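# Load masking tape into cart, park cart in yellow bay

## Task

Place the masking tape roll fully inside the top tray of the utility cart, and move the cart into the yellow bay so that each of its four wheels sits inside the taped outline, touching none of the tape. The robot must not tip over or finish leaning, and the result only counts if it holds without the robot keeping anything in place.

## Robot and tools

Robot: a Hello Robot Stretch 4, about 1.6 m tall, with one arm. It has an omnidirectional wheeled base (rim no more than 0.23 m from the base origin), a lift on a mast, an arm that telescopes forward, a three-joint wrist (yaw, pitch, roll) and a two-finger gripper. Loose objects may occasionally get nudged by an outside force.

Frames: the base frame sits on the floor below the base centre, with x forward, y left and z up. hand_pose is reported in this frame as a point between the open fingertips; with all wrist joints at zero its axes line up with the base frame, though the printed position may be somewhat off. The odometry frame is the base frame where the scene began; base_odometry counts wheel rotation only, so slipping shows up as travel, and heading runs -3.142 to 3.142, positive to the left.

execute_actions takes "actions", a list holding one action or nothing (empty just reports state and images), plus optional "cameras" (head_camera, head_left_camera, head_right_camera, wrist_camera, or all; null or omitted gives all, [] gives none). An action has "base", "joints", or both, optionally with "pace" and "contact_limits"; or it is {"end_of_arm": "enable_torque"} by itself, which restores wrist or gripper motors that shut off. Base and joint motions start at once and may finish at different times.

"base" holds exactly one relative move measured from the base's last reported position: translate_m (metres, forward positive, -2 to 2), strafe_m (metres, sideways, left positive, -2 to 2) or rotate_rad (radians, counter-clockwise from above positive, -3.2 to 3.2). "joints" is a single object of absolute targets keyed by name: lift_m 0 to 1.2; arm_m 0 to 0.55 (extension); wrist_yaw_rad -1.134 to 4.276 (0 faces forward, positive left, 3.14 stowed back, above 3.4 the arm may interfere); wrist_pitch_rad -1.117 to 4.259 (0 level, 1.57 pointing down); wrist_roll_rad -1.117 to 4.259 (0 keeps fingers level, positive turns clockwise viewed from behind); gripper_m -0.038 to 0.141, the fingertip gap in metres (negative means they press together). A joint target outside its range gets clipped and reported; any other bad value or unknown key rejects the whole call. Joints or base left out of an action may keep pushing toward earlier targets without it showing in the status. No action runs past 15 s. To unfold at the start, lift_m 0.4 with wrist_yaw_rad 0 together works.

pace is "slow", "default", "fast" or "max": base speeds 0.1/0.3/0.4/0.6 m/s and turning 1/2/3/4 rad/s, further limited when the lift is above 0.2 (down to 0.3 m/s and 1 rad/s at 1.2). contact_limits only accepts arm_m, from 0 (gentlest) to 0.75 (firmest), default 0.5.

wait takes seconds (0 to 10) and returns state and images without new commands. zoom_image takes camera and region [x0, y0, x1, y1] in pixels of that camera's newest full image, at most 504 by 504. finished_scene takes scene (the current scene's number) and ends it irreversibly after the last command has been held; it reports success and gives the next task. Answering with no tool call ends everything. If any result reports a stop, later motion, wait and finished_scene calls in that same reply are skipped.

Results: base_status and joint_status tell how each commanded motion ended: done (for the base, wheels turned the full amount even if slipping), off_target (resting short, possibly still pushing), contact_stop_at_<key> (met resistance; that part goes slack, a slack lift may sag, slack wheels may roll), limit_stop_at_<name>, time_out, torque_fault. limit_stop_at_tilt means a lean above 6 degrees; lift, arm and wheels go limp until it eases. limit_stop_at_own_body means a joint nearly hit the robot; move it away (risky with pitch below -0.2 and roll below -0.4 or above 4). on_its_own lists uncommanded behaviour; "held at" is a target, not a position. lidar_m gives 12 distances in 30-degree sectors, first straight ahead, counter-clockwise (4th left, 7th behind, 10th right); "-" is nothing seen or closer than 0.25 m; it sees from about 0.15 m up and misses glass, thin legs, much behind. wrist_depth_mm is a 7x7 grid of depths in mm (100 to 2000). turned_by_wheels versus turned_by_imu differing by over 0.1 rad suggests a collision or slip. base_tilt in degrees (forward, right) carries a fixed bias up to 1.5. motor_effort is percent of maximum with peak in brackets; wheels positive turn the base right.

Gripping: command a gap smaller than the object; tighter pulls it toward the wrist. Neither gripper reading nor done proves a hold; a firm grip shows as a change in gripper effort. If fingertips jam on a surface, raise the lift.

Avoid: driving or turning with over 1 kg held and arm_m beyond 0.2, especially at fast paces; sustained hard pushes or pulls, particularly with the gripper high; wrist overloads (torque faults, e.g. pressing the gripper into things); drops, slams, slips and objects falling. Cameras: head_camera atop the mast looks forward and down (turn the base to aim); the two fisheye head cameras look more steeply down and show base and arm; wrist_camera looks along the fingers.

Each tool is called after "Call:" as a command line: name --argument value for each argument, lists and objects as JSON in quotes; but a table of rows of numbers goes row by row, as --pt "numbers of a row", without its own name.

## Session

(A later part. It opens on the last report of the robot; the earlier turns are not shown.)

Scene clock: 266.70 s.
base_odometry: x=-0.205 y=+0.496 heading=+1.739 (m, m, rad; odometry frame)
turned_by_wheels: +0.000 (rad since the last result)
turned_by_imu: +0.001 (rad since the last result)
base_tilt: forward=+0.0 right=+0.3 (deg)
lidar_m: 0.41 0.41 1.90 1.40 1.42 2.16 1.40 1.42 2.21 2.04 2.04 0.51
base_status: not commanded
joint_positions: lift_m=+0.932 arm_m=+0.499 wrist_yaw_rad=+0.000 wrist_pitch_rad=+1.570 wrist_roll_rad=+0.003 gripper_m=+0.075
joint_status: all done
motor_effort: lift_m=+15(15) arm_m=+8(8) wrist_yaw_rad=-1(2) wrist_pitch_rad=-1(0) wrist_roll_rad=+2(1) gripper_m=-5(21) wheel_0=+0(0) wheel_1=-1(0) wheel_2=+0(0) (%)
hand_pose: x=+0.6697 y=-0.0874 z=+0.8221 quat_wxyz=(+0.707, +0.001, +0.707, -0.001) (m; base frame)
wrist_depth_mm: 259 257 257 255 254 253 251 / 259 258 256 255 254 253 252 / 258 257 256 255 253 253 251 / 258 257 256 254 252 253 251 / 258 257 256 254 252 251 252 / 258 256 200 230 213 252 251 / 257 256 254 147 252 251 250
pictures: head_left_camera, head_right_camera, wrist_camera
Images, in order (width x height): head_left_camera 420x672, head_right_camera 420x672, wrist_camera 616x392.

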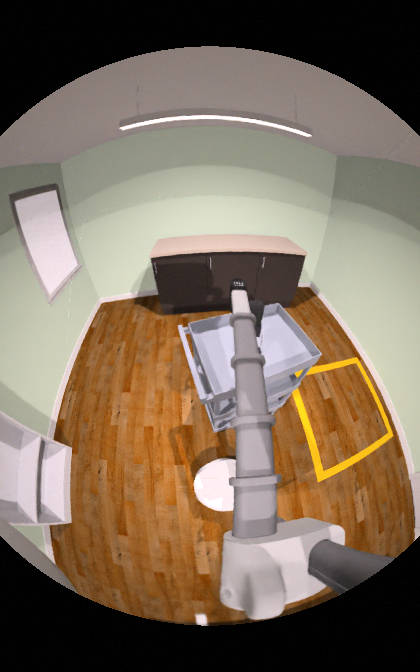

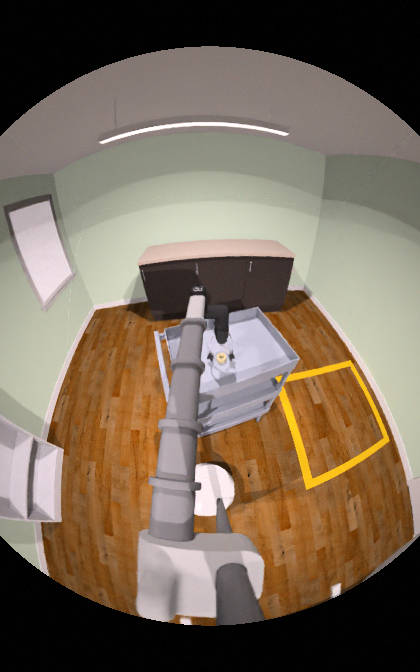

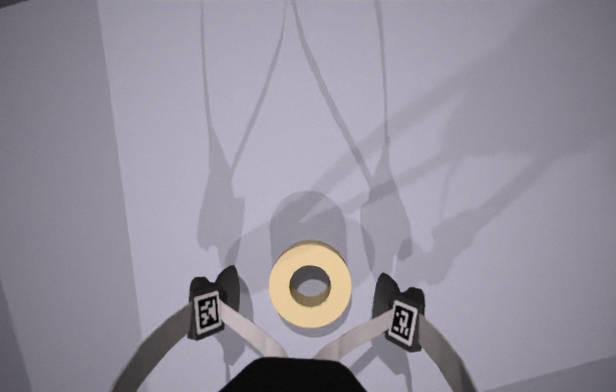

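Call:
execute_actions --actions '[{"joints": {"lift_m": 1.015, "gripper_m": 0.08}, "pace": "fast"}]' --cameras '["wrist_camera"]'

Call:
execute_actions --actions '[{"base": {"strafe_m": -0.3}, "joints": {"arm_m": 0.525, "wrist_roll_rad": -0.49}, "pace": "fast"}]'

Scene clock: 387.80 s.
base_odometry: x=-0.205 y=+0.496 heading=+1.739 (m, m, rad; odometry frame)
turned_by_wheels: +0.000 (rad since the last result)
turned_by_imu: +0.001 (rad since the last result)
base_tilt: forward=+0.0 right=+0.3 (deg)
lidar_m: 0.41 0.41 1.89 1.40 1.41 2.17 1.40 1.43 2.20 2.04 2.06 0.51
base_status: not commanded
joint_positions: lift_m=+1.015 arm_m=+0.499 wrist_yaw_rad=+0.000 wrist_pitch_rad=+1.570 wrist_roll_rad=+0.003 gripper_m=+0.080
joint_status: all done
motor_effort: lift_m=+24(25) arm_m=+8(8) wrist_yaw_rad=-3(2) wrist_pitch_rad=-2(1) wrist_roll_rad=+1(2) gripper_m=+1(2) wheel_0=+0(0) wheel_1=-1(1) wheel_2=+0(0) (%)
hand_pose: x=+0.6697 y=-0.0874 z=+0.9044 quat_wxyz=(+0.707, +0.001, +0.707, -0.001) (m; base frame)
wrist_depth_mm: 334 342 342 338 336 336 334 / 345 340 340 338 338 336 332 / 343 342 340 338 336 334 332 / 342 340 340 338 336 334 332 / 343 342 336 338 336 332 332 / 340 338 198 336 213 334 332 / 330 340 338 147 334 332 332
pictures: wrist_camera
Images, in order (width x height): wrist_camera 616x392.

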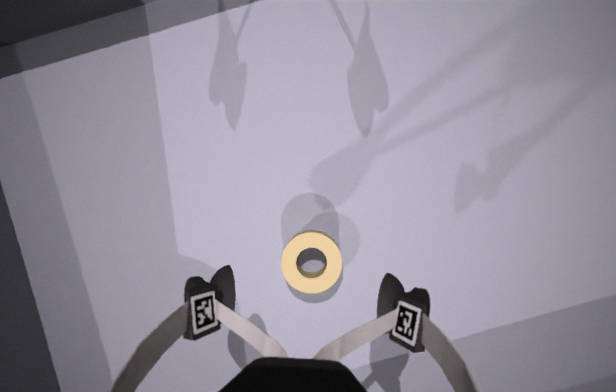

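Scene clock: 389.97 s.
base_odometry: x=+0.091 y=+0.547 heading=+1.739 (m, m, rad; odometry frame)
turned_by_wheels: +0.000 (rad since the last result)
turned_by_imu: +0.000 (rad since the last result)
base_tilt: forward=+0.0 right=+0.3 (deg)
lidar_m: 0.52 0.50 0.58 1.70 1.71 1.50 1.37 1.38 1.88 1.73 1.77 0.64
base_status: done
joint_positions: lift_m=+1.015 arm_m=+0.523 wrist_yaw_rad=+0.000 wrist_pitch_rad=+1.570 wrist_roll_rad=-0.490 gripper_m=+0.080
joint_status: all done
motor_effort: lift_m=+23(24) arm_m=+8(12) wrist_yaw_rad=-2(1) wrist_pitch_rad=-1(0) wrist_roll_rad=+0(5) gripper_m=-4(0) wheel_0=-2(9) wheel_1=+0(7) wheel_2=+0(0) (%)
hand_pose: x=+0.6946 y=-0.0874 z=+0.9044 quat_wxyz=(+0.686, -0.171, +0.686, +0.171) (m; base frame)
wrist_depth_mm: 347 343 342 338 338 1118 1138 / 345 343 342 338 334 1118 1160 / 345 342 342 336 334 1118 1118 / 343 343 340 336 332 1138 1118 / 343 342 338 338 336 1118 1118 / 343 340 198 338 213 1138 1118 / 296 282 336 147 330 1098 1118
pictures: head_camera, head_left_camera, head_right_camera, wrist_camera
Images, in order (width x height): head_camera 420x560, head_left_camera 420x672, head_right_camera 420x672, wrist_camera 616x392.

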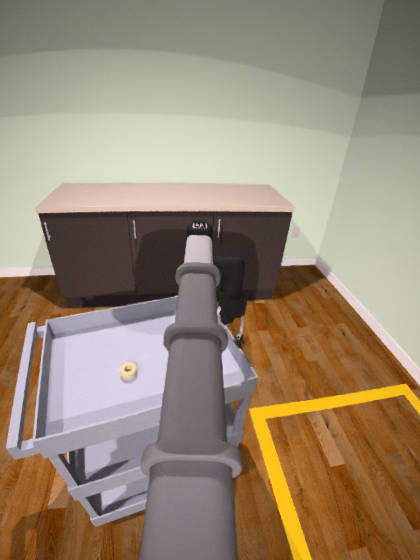

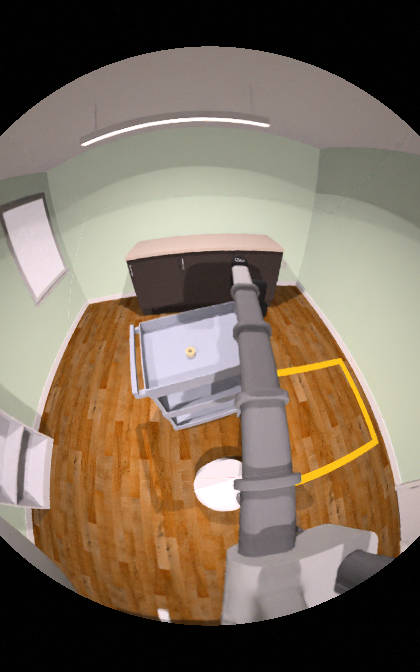

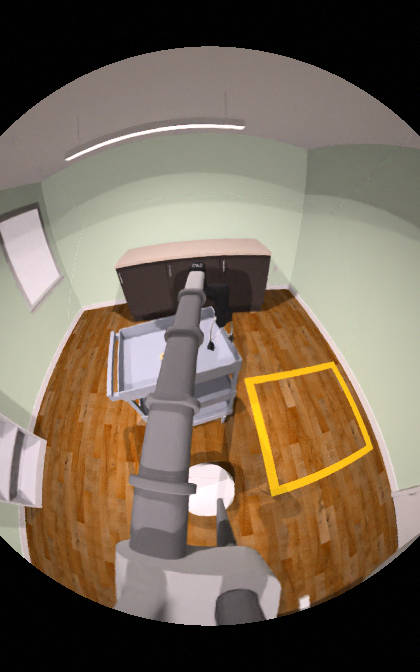

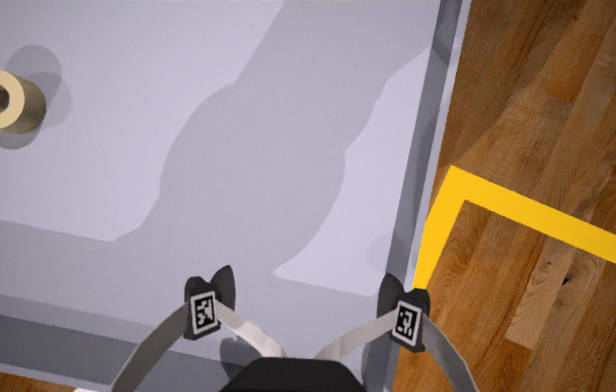

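Call:
execute_actions --actions '[{"base": {"rotate_rad": -0.127}, "joints": {"lift_m": 1.0, "gripper_m": 0.06}, "pace": "default"}]' --cameras '["wrist_camera"]'

Scene clock: 402.97 s.
base_odometry: x=+0.091 y=+0.547 heading=+1.612 (m, m, rad; odometry frame)
turned_by_wheels: -0.127 (rad since the last result)
turned_by_imu: -0.127 (rad since the last result)
base_tilt: forward=+0.0 right=+0.3 (deg)
lidar_m: 0.52 0.50 0.54 1.71 1.70 2.34 1.37 1.35 2.03 1.76 1.75 1.99
base_status: done
joint_positions: lift_m=+1.000 arm_m=+0.524 wrist_yaw_rad=+0.000 wrist_pitch_rad=+1.570 wrist_roll_rad=-0.490 gripper_m=+0.060
joint_status: all done
motor_effort: lift_m=+14(22) arm_m=+8(8) wrist_yaw_rad=-2(1) wrist_pitch_rad=+0(2) wrist_roll_rad=+1(0) gripper_m=-4(3) wheel_0=+1(7) wheel_1=+0(6) wheel_2=+0(7) (%)
hand_pose: x=+0.6947 y=-0.0874 z=+0.8901 quat_wxyz=(+0.686, -0.171, +0.686, +0.171) (m; base frame)
wrist_depth_mm: 330 329 329 325 1118 1118 1098 / 329 329 325 325 1118 1118 1118 / 330 327 325 324 1118 1118 1098 / 330 329 325 324 1118 1138 1118 / 329 327 324 574 1118 1118 1118 / 327 327 196 1118 218 1118 1098 / 1138 270 271 147 1138 1118 1118
pictures: wrist_camera
Images, in order (width x height): wrist_camera 616x392.

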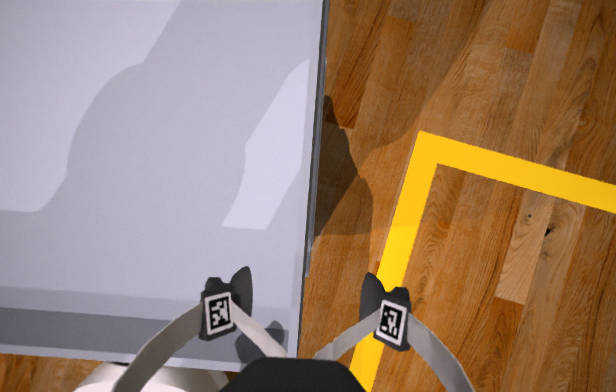

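Call:
zoom_image --camera "wrist_camera" --region '[180, 200, 430, 392]'

Region (180, 200, 430, 392) of wrist_camera's 616x392 image, scaled by 2.016; it fills the top 387 rows of this view, and the rest is white.

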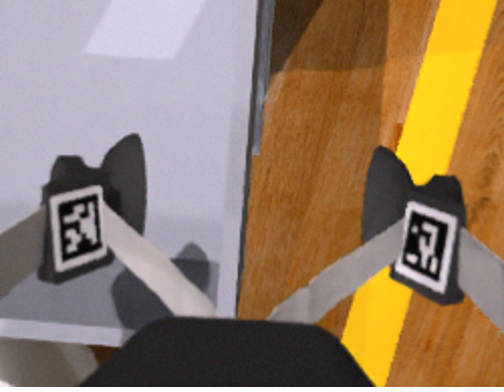

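Call:
execute_actions --actions '[{"joints": {"lift_m": 0.937, "gripper_m": 0.045}, "pace": "default"}]' --cameras '["wrist_camera"]'

Scene clock: 414.27 s.
base_odometry: x=+0.091 y=+0.547 heading=+1.612 (m, m, rad; odometry frame)
turned_by_wheels: +0.000 (rad since the last result)
turned_by_imu: +0.001 (rad since the last result)
base_tilt: forward=+0.0 right=+0.3 (deg)
lidar_m: 0.53 0.50 0.53 1.70 1.70 2.37 1.36 1.35 2.02 1.75 1.75 2.02
base_status: not commanded
joint_positions: lift_m=+0.937 arm_m=+0.524 wrist_yaw_rad=+0.000 wrist_pitch_rad=+1.570 wrist_roll_rad=-0.490 gripper_m=+0.045
joint_status: all done
motor_effort: lift_m=+14(14) arm_m=+8(8) wrist_yaw_rad=-2(2) wrist_pitch_rad=+0(1) wrist_roll_rad=+0(1) gripper_m=-2(1) wheel_0=+1(1) wheel_1=+0(0) wheel_2=+0(0) (%)
hand_pose: x=+0.6947 y=-0.0874 z=+0.8271 quat_wxyz=(+0.686, -0.171, +0.686, +0.171) (m; base frame)
wrist_depth_mm: 267 266 262 263 1078 1060 1042 / 266 264 263 262 1078 1060 1042 / 266 265 262 260 1060 1060 1060 / 265 264 262 262 1078 1060 1042 / 264 263 262 512 1060 1042 1025 / 265 263 196 1060 216 1042 1042 / 234 216 247 151 1060 1060 1042
pictures: wrist_camera
Images, in order (width x height): wrist_camera 616x392.

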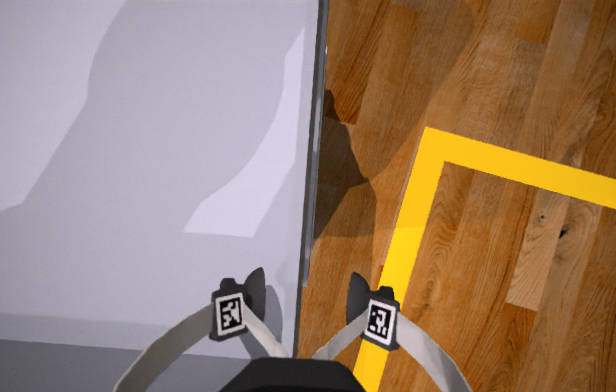

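Call:
execute_actions --actions '[{"base": {"strafe_m": 0.008}, "joints": {"gripper_m": -0.028}, "pace": "default"}]' --cameras '["wrist_camera", "head_right_camera"]'

Scene clock: 418.97 s.
base_odometry: x=+0.083 y=+0.546 heading=+1.612 (m, m, rad; odometry frame)
turned_by_wheels: +0.000 (rad since the last result)
turned_by_imu: +0.001 (rad since the last result)
base_tilt: forward=+0.0 right=+0.3 (deg)
lidar_m: 0.52 0.49 0.53 1.70 1.70 2.34 1.36 1.36 2.05 1.75 1.74 2.03
base_status: done
joint_positions: lift_m=+0.937 arm_m=+0.524 wrist_yaw_rad=+0.000 wrist_pitch_rad=+1.567 wrist_roll_rad=-0.490 gripper_m=-0.027
joint_status: all done
motor_effort: lift_m=+23(23) arm_m=+8(9) wrist_yaw_rad=-1(1) wrist_pitch_rad=+9(7) wrist_roll_rad=+1(1) gripper_m=-24(26) wheel_0=+1(6) wheel_1=-1(8) wheel_2=+0(1) (%)
hand_pose: x=+0.6956 y=-0.0874 z=+0.8264 quat_wxyz=(+0.687, -0.172, +0.685, +0.171) (m; base frame)
wrist_depth_mm: 262 259 257 255 1060 1042 1008 / 260 258 256 256 1060 1042 1042 / 260 258 255 255 1060 1060 1025 / 259 258 255 254 1025 1042 1042 / 260 257 255 253 1042 1042 1042 / 259 256 187 200 1025 1042 1008 / 239 217 241 182 1042 1025 1042
pictures: head_right_camera, wrist_camera
Images, in order (width x height): head_right_camera 420x672, wrist_camera 616x392.

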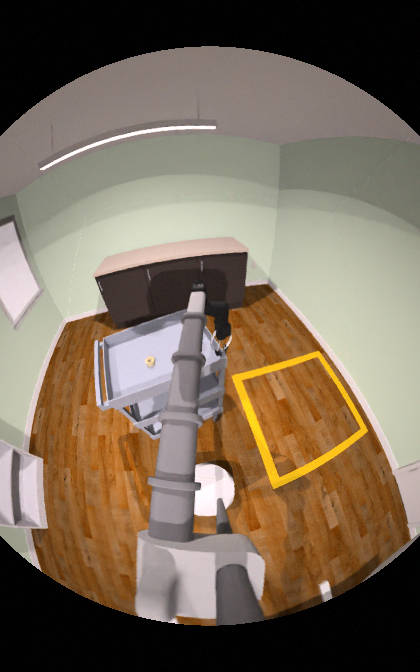

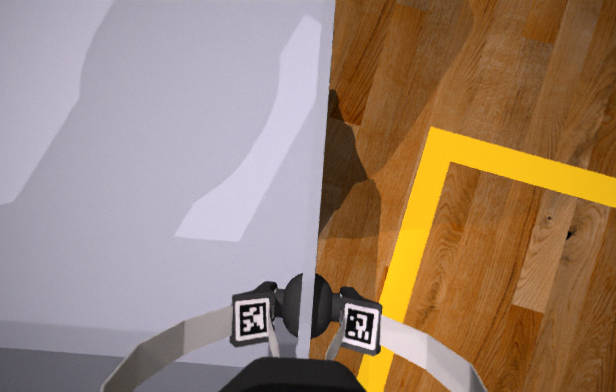

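Call:
execute_actions --actions '[{"base": {"strafe_m": -0.15}, "joints": {"lift_m": 0.93}, "pace": "slow"}]' --cameras '["wrist_camera", "head_right_camera"]'

Scene clock: 426.10 s.
base_odometry: x=+0.232 y=+0.553 heading=+1.613 (m, m, rad; odometry frame)
turned_by_wheels: +0.001 (rad since the last result)
turned_by_imu: +0.004 (rad since the last result)
base_tilt: forward=-0.1 right=+0.3 (deg)
lidar_m: 0.52 0.50 0.52 1.85 1.84 1.55 1.34 1.32 1.85 1.61 1.61 1.86
base_status: done
joint_positions: lift_m=+0.930 arm_m=+0.524 wrist_yaw_rad=+0.000 wrist_pitch_rad=+1.567 wrist_roll_rad=-0.489 gripper_m=-0.027
joint_status: all done
motor_effort: lift_m=+14(23) arm_m=+8(8) wrist_yaw_rad=-3(2) wrist_pitch_rad=+8(10) wrist_roll_rad=+0(0) gripper_m=-21(28) wheel_0=+5(17) wheel_1=+0(5) wheel_2=+4(5) (%)
hand_pose: x=+0.6956 y=-0.0874 z=+0.8201 quat_wxyz=(+0.687, -0.172, +0.685, +0.171) (m; base frame)
wrist_depth_mm: 260 259 257 255 1042 1060 1042 / 259 256 256 254 1060 1042 1025 / 259 258 257 255 1060 1042 1042 / 258 257 255 254 1042 1042 1042 / 257 257 255 254 1042 1042 1042 / 258 256 186 202 1042 1042 1060 / 245 220 242 154 1042 1025 1025
pictures: head_right_camera, wrist_camera
Images, in order (width x height): head_right_camera 420x672, wrist_camera 616x392.

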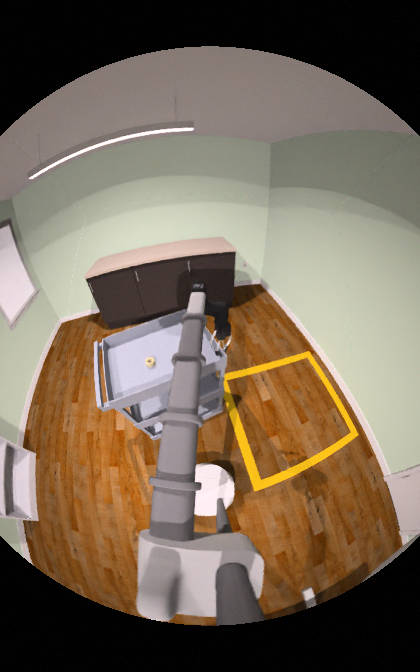

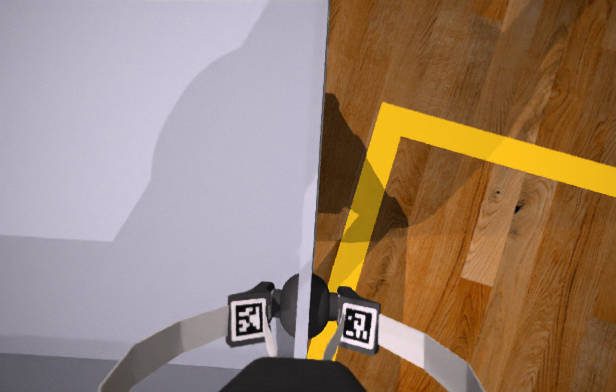

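Call:
execute_actions --actions '[{"base": {"strafe_m": -1.03}, "joints": {"arm_m": 0.47}, "pace": "default"}]'

Scene clock: 451.20 s.
base_odometry: x=+1.261 y=+0.597 heading=+1.613 (m, m, rad; odometry frame)
turned_by_wheels: +0.000 (rad since the last result)
turned_by_imu: +0.010 (rad since the last result)
base_tilt: forward=-0.1 right=+0.3 (deg)
lidar_m: 0.42 0.34 0.35 2.84 2.12 1.25 1.13 1.18 0.71 0.60 0.60 0.71
base_status: done
joint_positions: lift_m=+0.930 arm_m=+0.471 wrist_yaw_rad=+0.001 wrist_pitch_rad=+1.571 wrist_roll_rad=-0.492 gripper_m=-0.027
joint_status: all done
motor_effort: lift_m=+15(15) arm_m=-8(12) wrist_yaw_rad=-4(7) wrist_pitch_rad=-4(27) wrist_roll_rad=+7(7) gripper_m=-22(18) wheel_0=+1(19) wheel_1=+1(7) wheel_2=+2(10) (%)
hand_pose: x=+0.6423 y=-0.0874 z=+0.8200 quat_wxyz=(+0.686, -0.173, +0.686, +0.173) (m; base frame)
wrist_depth_mm: 259 256 255 1060 1060 1042 768 / 257 256 256 1060 1060 1060 715 / 257 256 255 1060 1060 1008 654 / 258 255 254 508 1060 917 615 / 257 255 254 271 1060 820 574 / 257 256 189 202 1008 750 539 / 257 254 253 181 1008 621 504
pictures: head_camera, head_left_camera, head_right_camera, wrist_camera
Images, in order (width x height): head_camera 420x560, head_left_camera 420x672, head_right_camera 420x672, wrist_camera 616x392.

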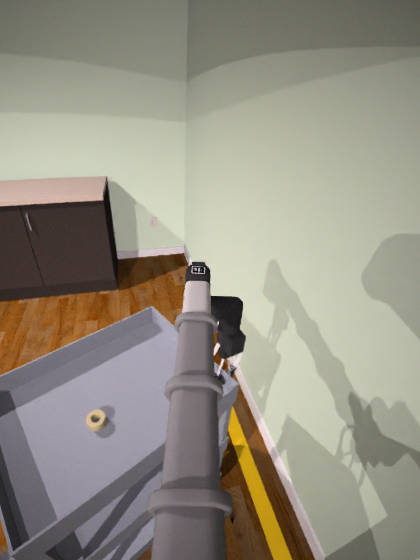

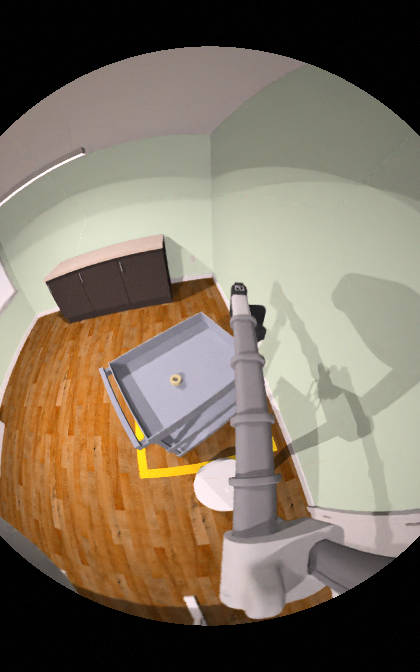

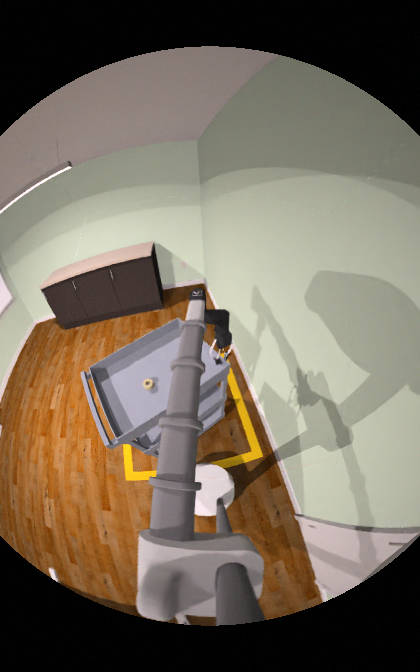

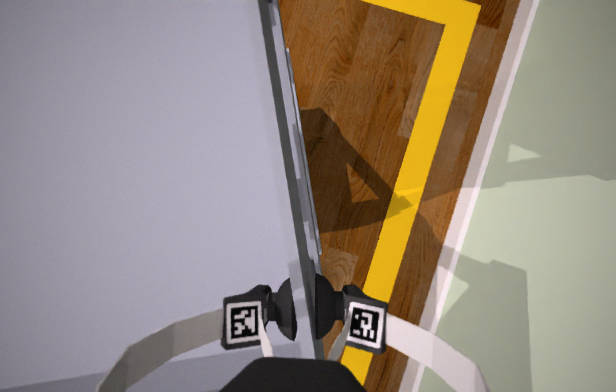

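Call:
zoom_image --camera "head_left_camera" --region '[90, 340, 290, 520]'

Call:
zoom_image --camera "head_right_camera" --region '[70, 310, 280, 500]'

Region (90, 340, 290, 520) of head_left_camera's 420x672 image, scaled by 2.520, with more detail than that image has; it fills the top 454 rows of this view, and the rest is white.

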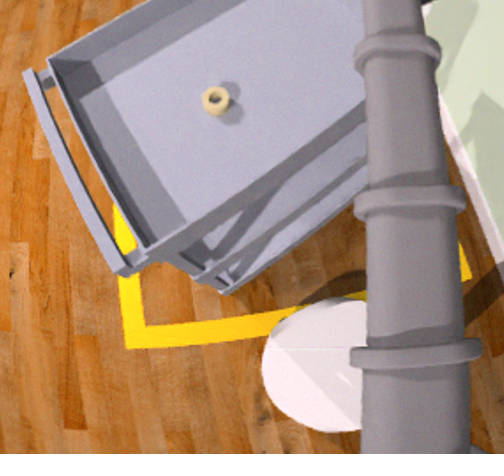

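Region (70, 310, 280, 500) of head_right_camera's 420x672 image, scaled by 2.400, with more detail than that image has; it fills the top 456 rows of this view, and the rest is white.

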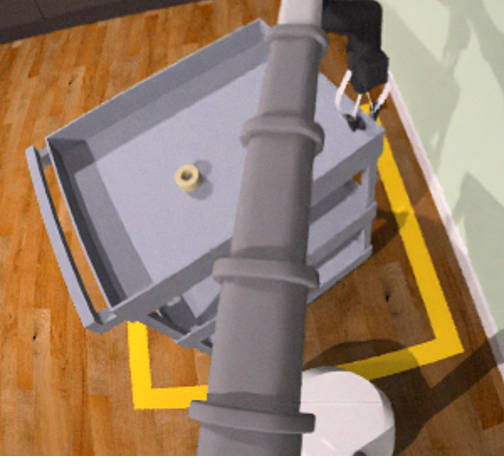

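Call:
execute_actions --actions '[{"joints": {"gripper_m": 0.04, "lift_m": 0.936}, "pace": "default"}]' --cameras '["wrist_camera"]'

Scene clock: 506.23 s.
base_odometry: x=+1.261 y=+0.597 heading=+1.613 (m, m, rad; odometry frame)
turned_by_wheels: +0.000 (rad since the last result)
turned_by_imu: +0.001 (rad since the last result)
base_tilt: forward=+0.0 right=+0.3 (deg)
lidar_m: 0.42 0.34 0.35 2.83 2.16 1.26 1.14 1.19 0.71 0.60 0.60 0.71
base_status: not commanded
joint_positions: lift_m=+0.936 arm_m=+0.471 wrist_yaw_rad=+0.000 wrist_pitch_rad=+1.570 wrist_roll_rad=-0.490 gripper_m=+0.040
joint_status: all done
motor_effort: lift_m=+23(27) arm_m=-8(7) wrist_yaw_rad=-2(6) wrist_pitch_rad=-2(5) wrist_roll_rad=+3(7) gripper_m=-5(18) wheel_0=+1(1) wheel_1=+1(1) wheel_2=+2(2) (%)
hand_pose: x=+0.6424 y=-0.0874 z=+0.8254 quat_wxyz=(+0.686, -0.172, +0.686, +0.172) (m; base frame)
wrist_depth_mm: 265 264 262 1060 1060 1025 768 / 264 263 260 1078 1042 1060 707 / 264 263 259 1078 1060 991 661 / 264 262 260 512 1060 917 609 / 264 260 259 274 1060 820 569 / 263 262 197 258 960 750 535 / 263 260 258 153 1025 661 504
pictures: wrist_camera
Images, in order (width x height): wrist_camera 616x392.

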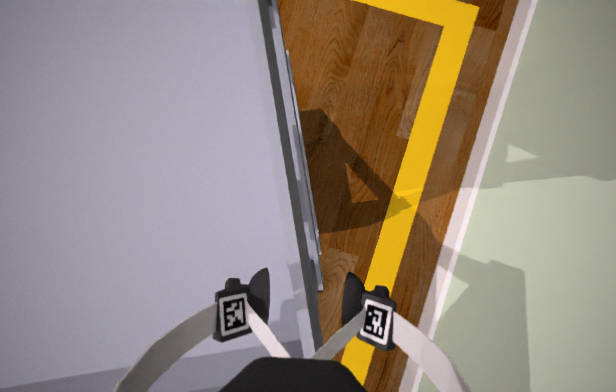

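Call:
execute_actions --actions '[{"joints": {"lift_m": 1.02}, "pace": "max"}]'

Scene clock: 510.73 s.
base_odometry: x=+1.261 y=+0.597 heading=+1.613 (m, m, rad; odometry frame)
turned_by_wheels: +0.000 (rad since the last result)
turned_by_imu: +0.001 (rad since the last result)
base_tilt: forward=+0.0 right=+0.3 (deg)
lidar_m: 0.40 0.34 0.35 2.82 2.14 1.26 1.14 1.19 0.73 0.60 0.60 0.72
base_status: not commanded
joint_positions: lift_m=+1.020 arm_m=+0.471 wrist_yaw_rad=+0.000 wrist_pitch_rad=+1.570 wrist_roll_rad=-0.490 gripper_m=+0.040
joint_status: all done
motor_effort: lift_m=+23(26) arm_m=-8(8) wrist_yaw_rad=-2(2) wrist_pitch_rad=-2(0) wrist_roll_rad=+3(3) gripper_m=-7(3) wheel_0=+1(1) wheel_1=+0(1) wheel_2=+2(2) (%)
hand_pose: x=+0.6425 y=-0.0874 z=+0.9094 quat_wxyz=(+0.686, -0.172, +0.686, +0.172) (m; base frame)
wrist_depth_mm: 353 349 347 1160 1160 1138 768 / 351 347 345 1138 1160 1118 707 / 351 349 345 1138 1160 1008 661 / 351 347 345 627 1182 904 609 / 349 347 345 342 1138 831 574 / 349 345 197 342 960 759 544 / 347 293 294 154 1042 654 504
pictures: head_camera, head_left_camera, head_right_camera, wrist_camera
Images, in order (width x height): head_camera 420x560, head_left_camera 420x672, head_right_camera 420x672, wrist_camera 616x392.

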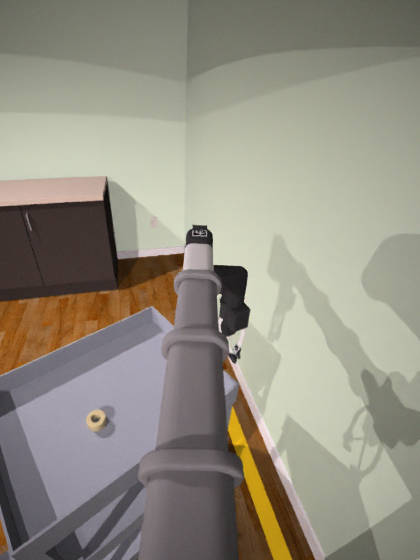

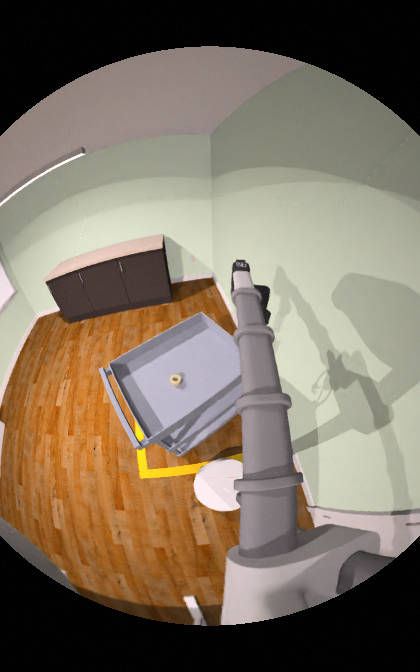

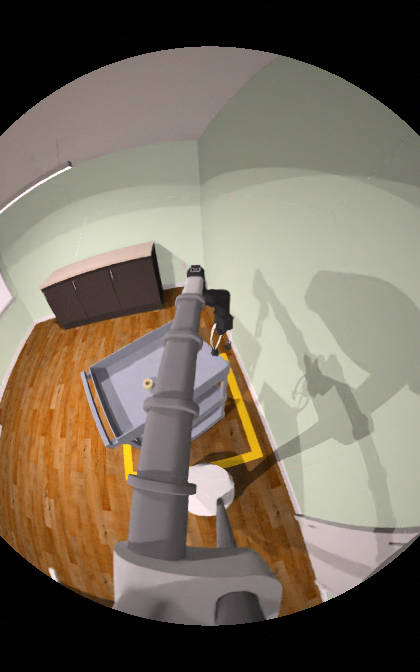

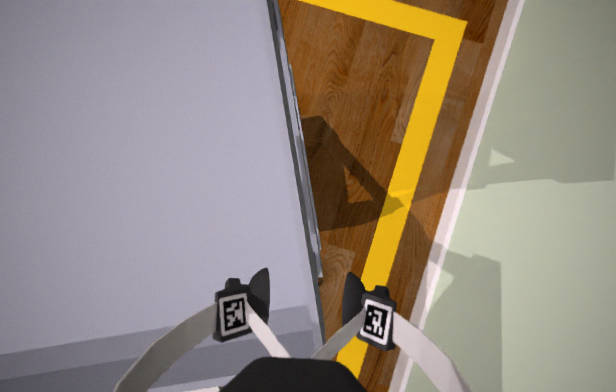

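Call:
execute_actions --actions '[{"base": {"translate_m": -0.6}, "joints": {"arm_m": 0.0}, "pace": "max"}]'

Scene clock: 555.20 s.
base_odometry: x=+1.287 y=-0.002 heading=+1.613 (m, m, rad; odometry frame)
turned_by_wheels: +0.000 (rad since the last result)
turned_by_imu: +0.003 (rad since the last result)
base_tilt: forward=-0.1 right=+0.2 (deg)
lidar_m: 0.91 0.85 3.36 2.71 1.00 0.57 0.53 1.27 0.86 0.74 0.74 0.90
base_status: done
joint_positions: lift_m=+1.020 arm_m=+0.001 wrist_yaw_rad=+0.000 wrist_pitch_rad=+1.570 wrist_roll_rad=-0.490 gripper_m=+0.040
joint_status: all done
motor_effort: lift_m=+23(23) arm_m=-9(10) wrist_yaw_rad=-2(3) wrist_pitch_rad=-1(1) wrist_roll_rad=+2(3) gripper_m=-2(5) wheel_0=+1(5) wheel_1=+0(4) wheel_2=-1(8) (%)
hand_pose: x=+0.1725 y=-0.0874 z=+0.9094 quat_wxyz=(+0.686, -0.171, +0.686, +0.171) (m; base frame)
wrist_depth_mm: 1182 1182 1160 1160 1160 1160 1138 / 1182 1160 1182 1160 1138 1160 1138 / 1182 1182 1160 1160 1138 1118 1078 / 1182 1160 960 1160 1160 1138 1060 / 1182 1160 931 931 1138 1138 976 / 1182 1160 198 931 1118 1138 904 / 1182 1160 1160 153 1138 1138 831
pictures: head_camera, head_left_camera, head_right_camera, wrist_camera
Images, in order (width x height): head_camera 420x560, head_left_camera 420x672, head_right_camera 420x672, wrist_camera 616x392.

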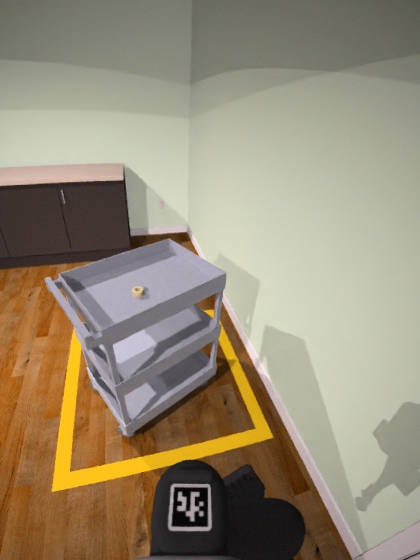

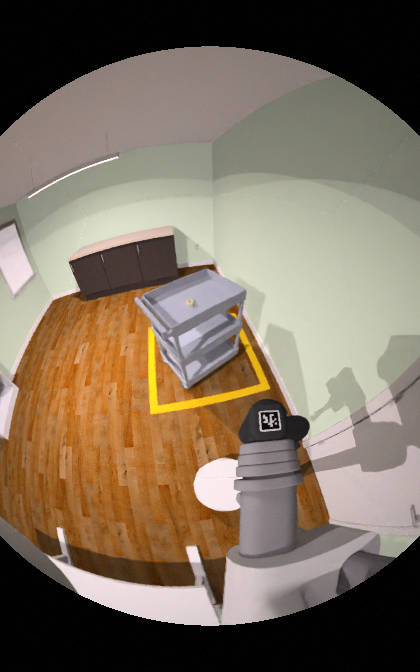

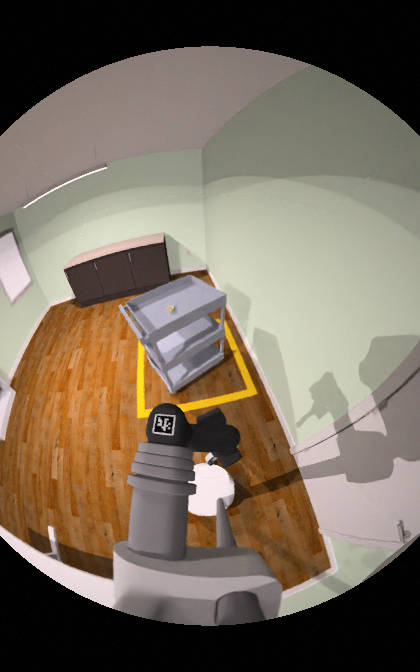

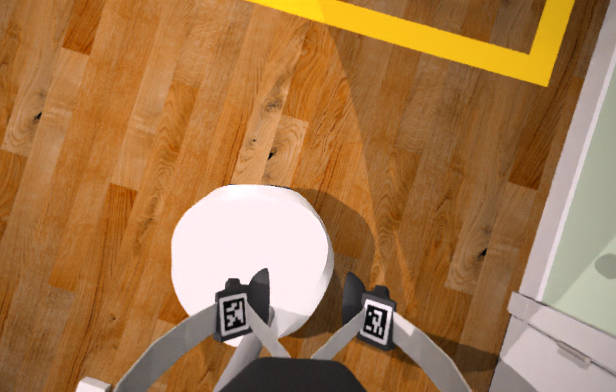

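Call:
zoom_image --camera "head_camera" --region '[40, 300, 240, 480]'

Region (40, 300, 240, 480) of head_camera's 420x560 image, scaled by 2.520, with more detail than that image has; it fills the top 454 rows of this view, and the rest is white.

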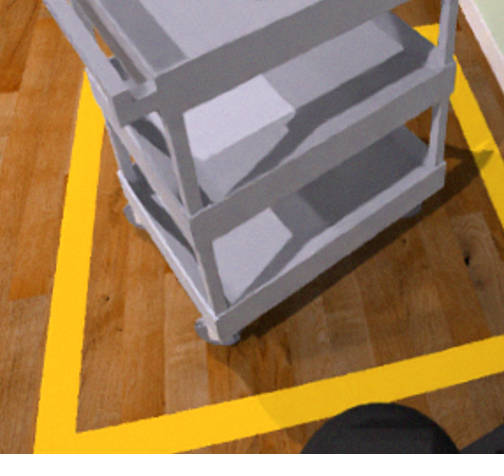

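Call:
finished_scene --scene 1

The scene is finished: the task was done.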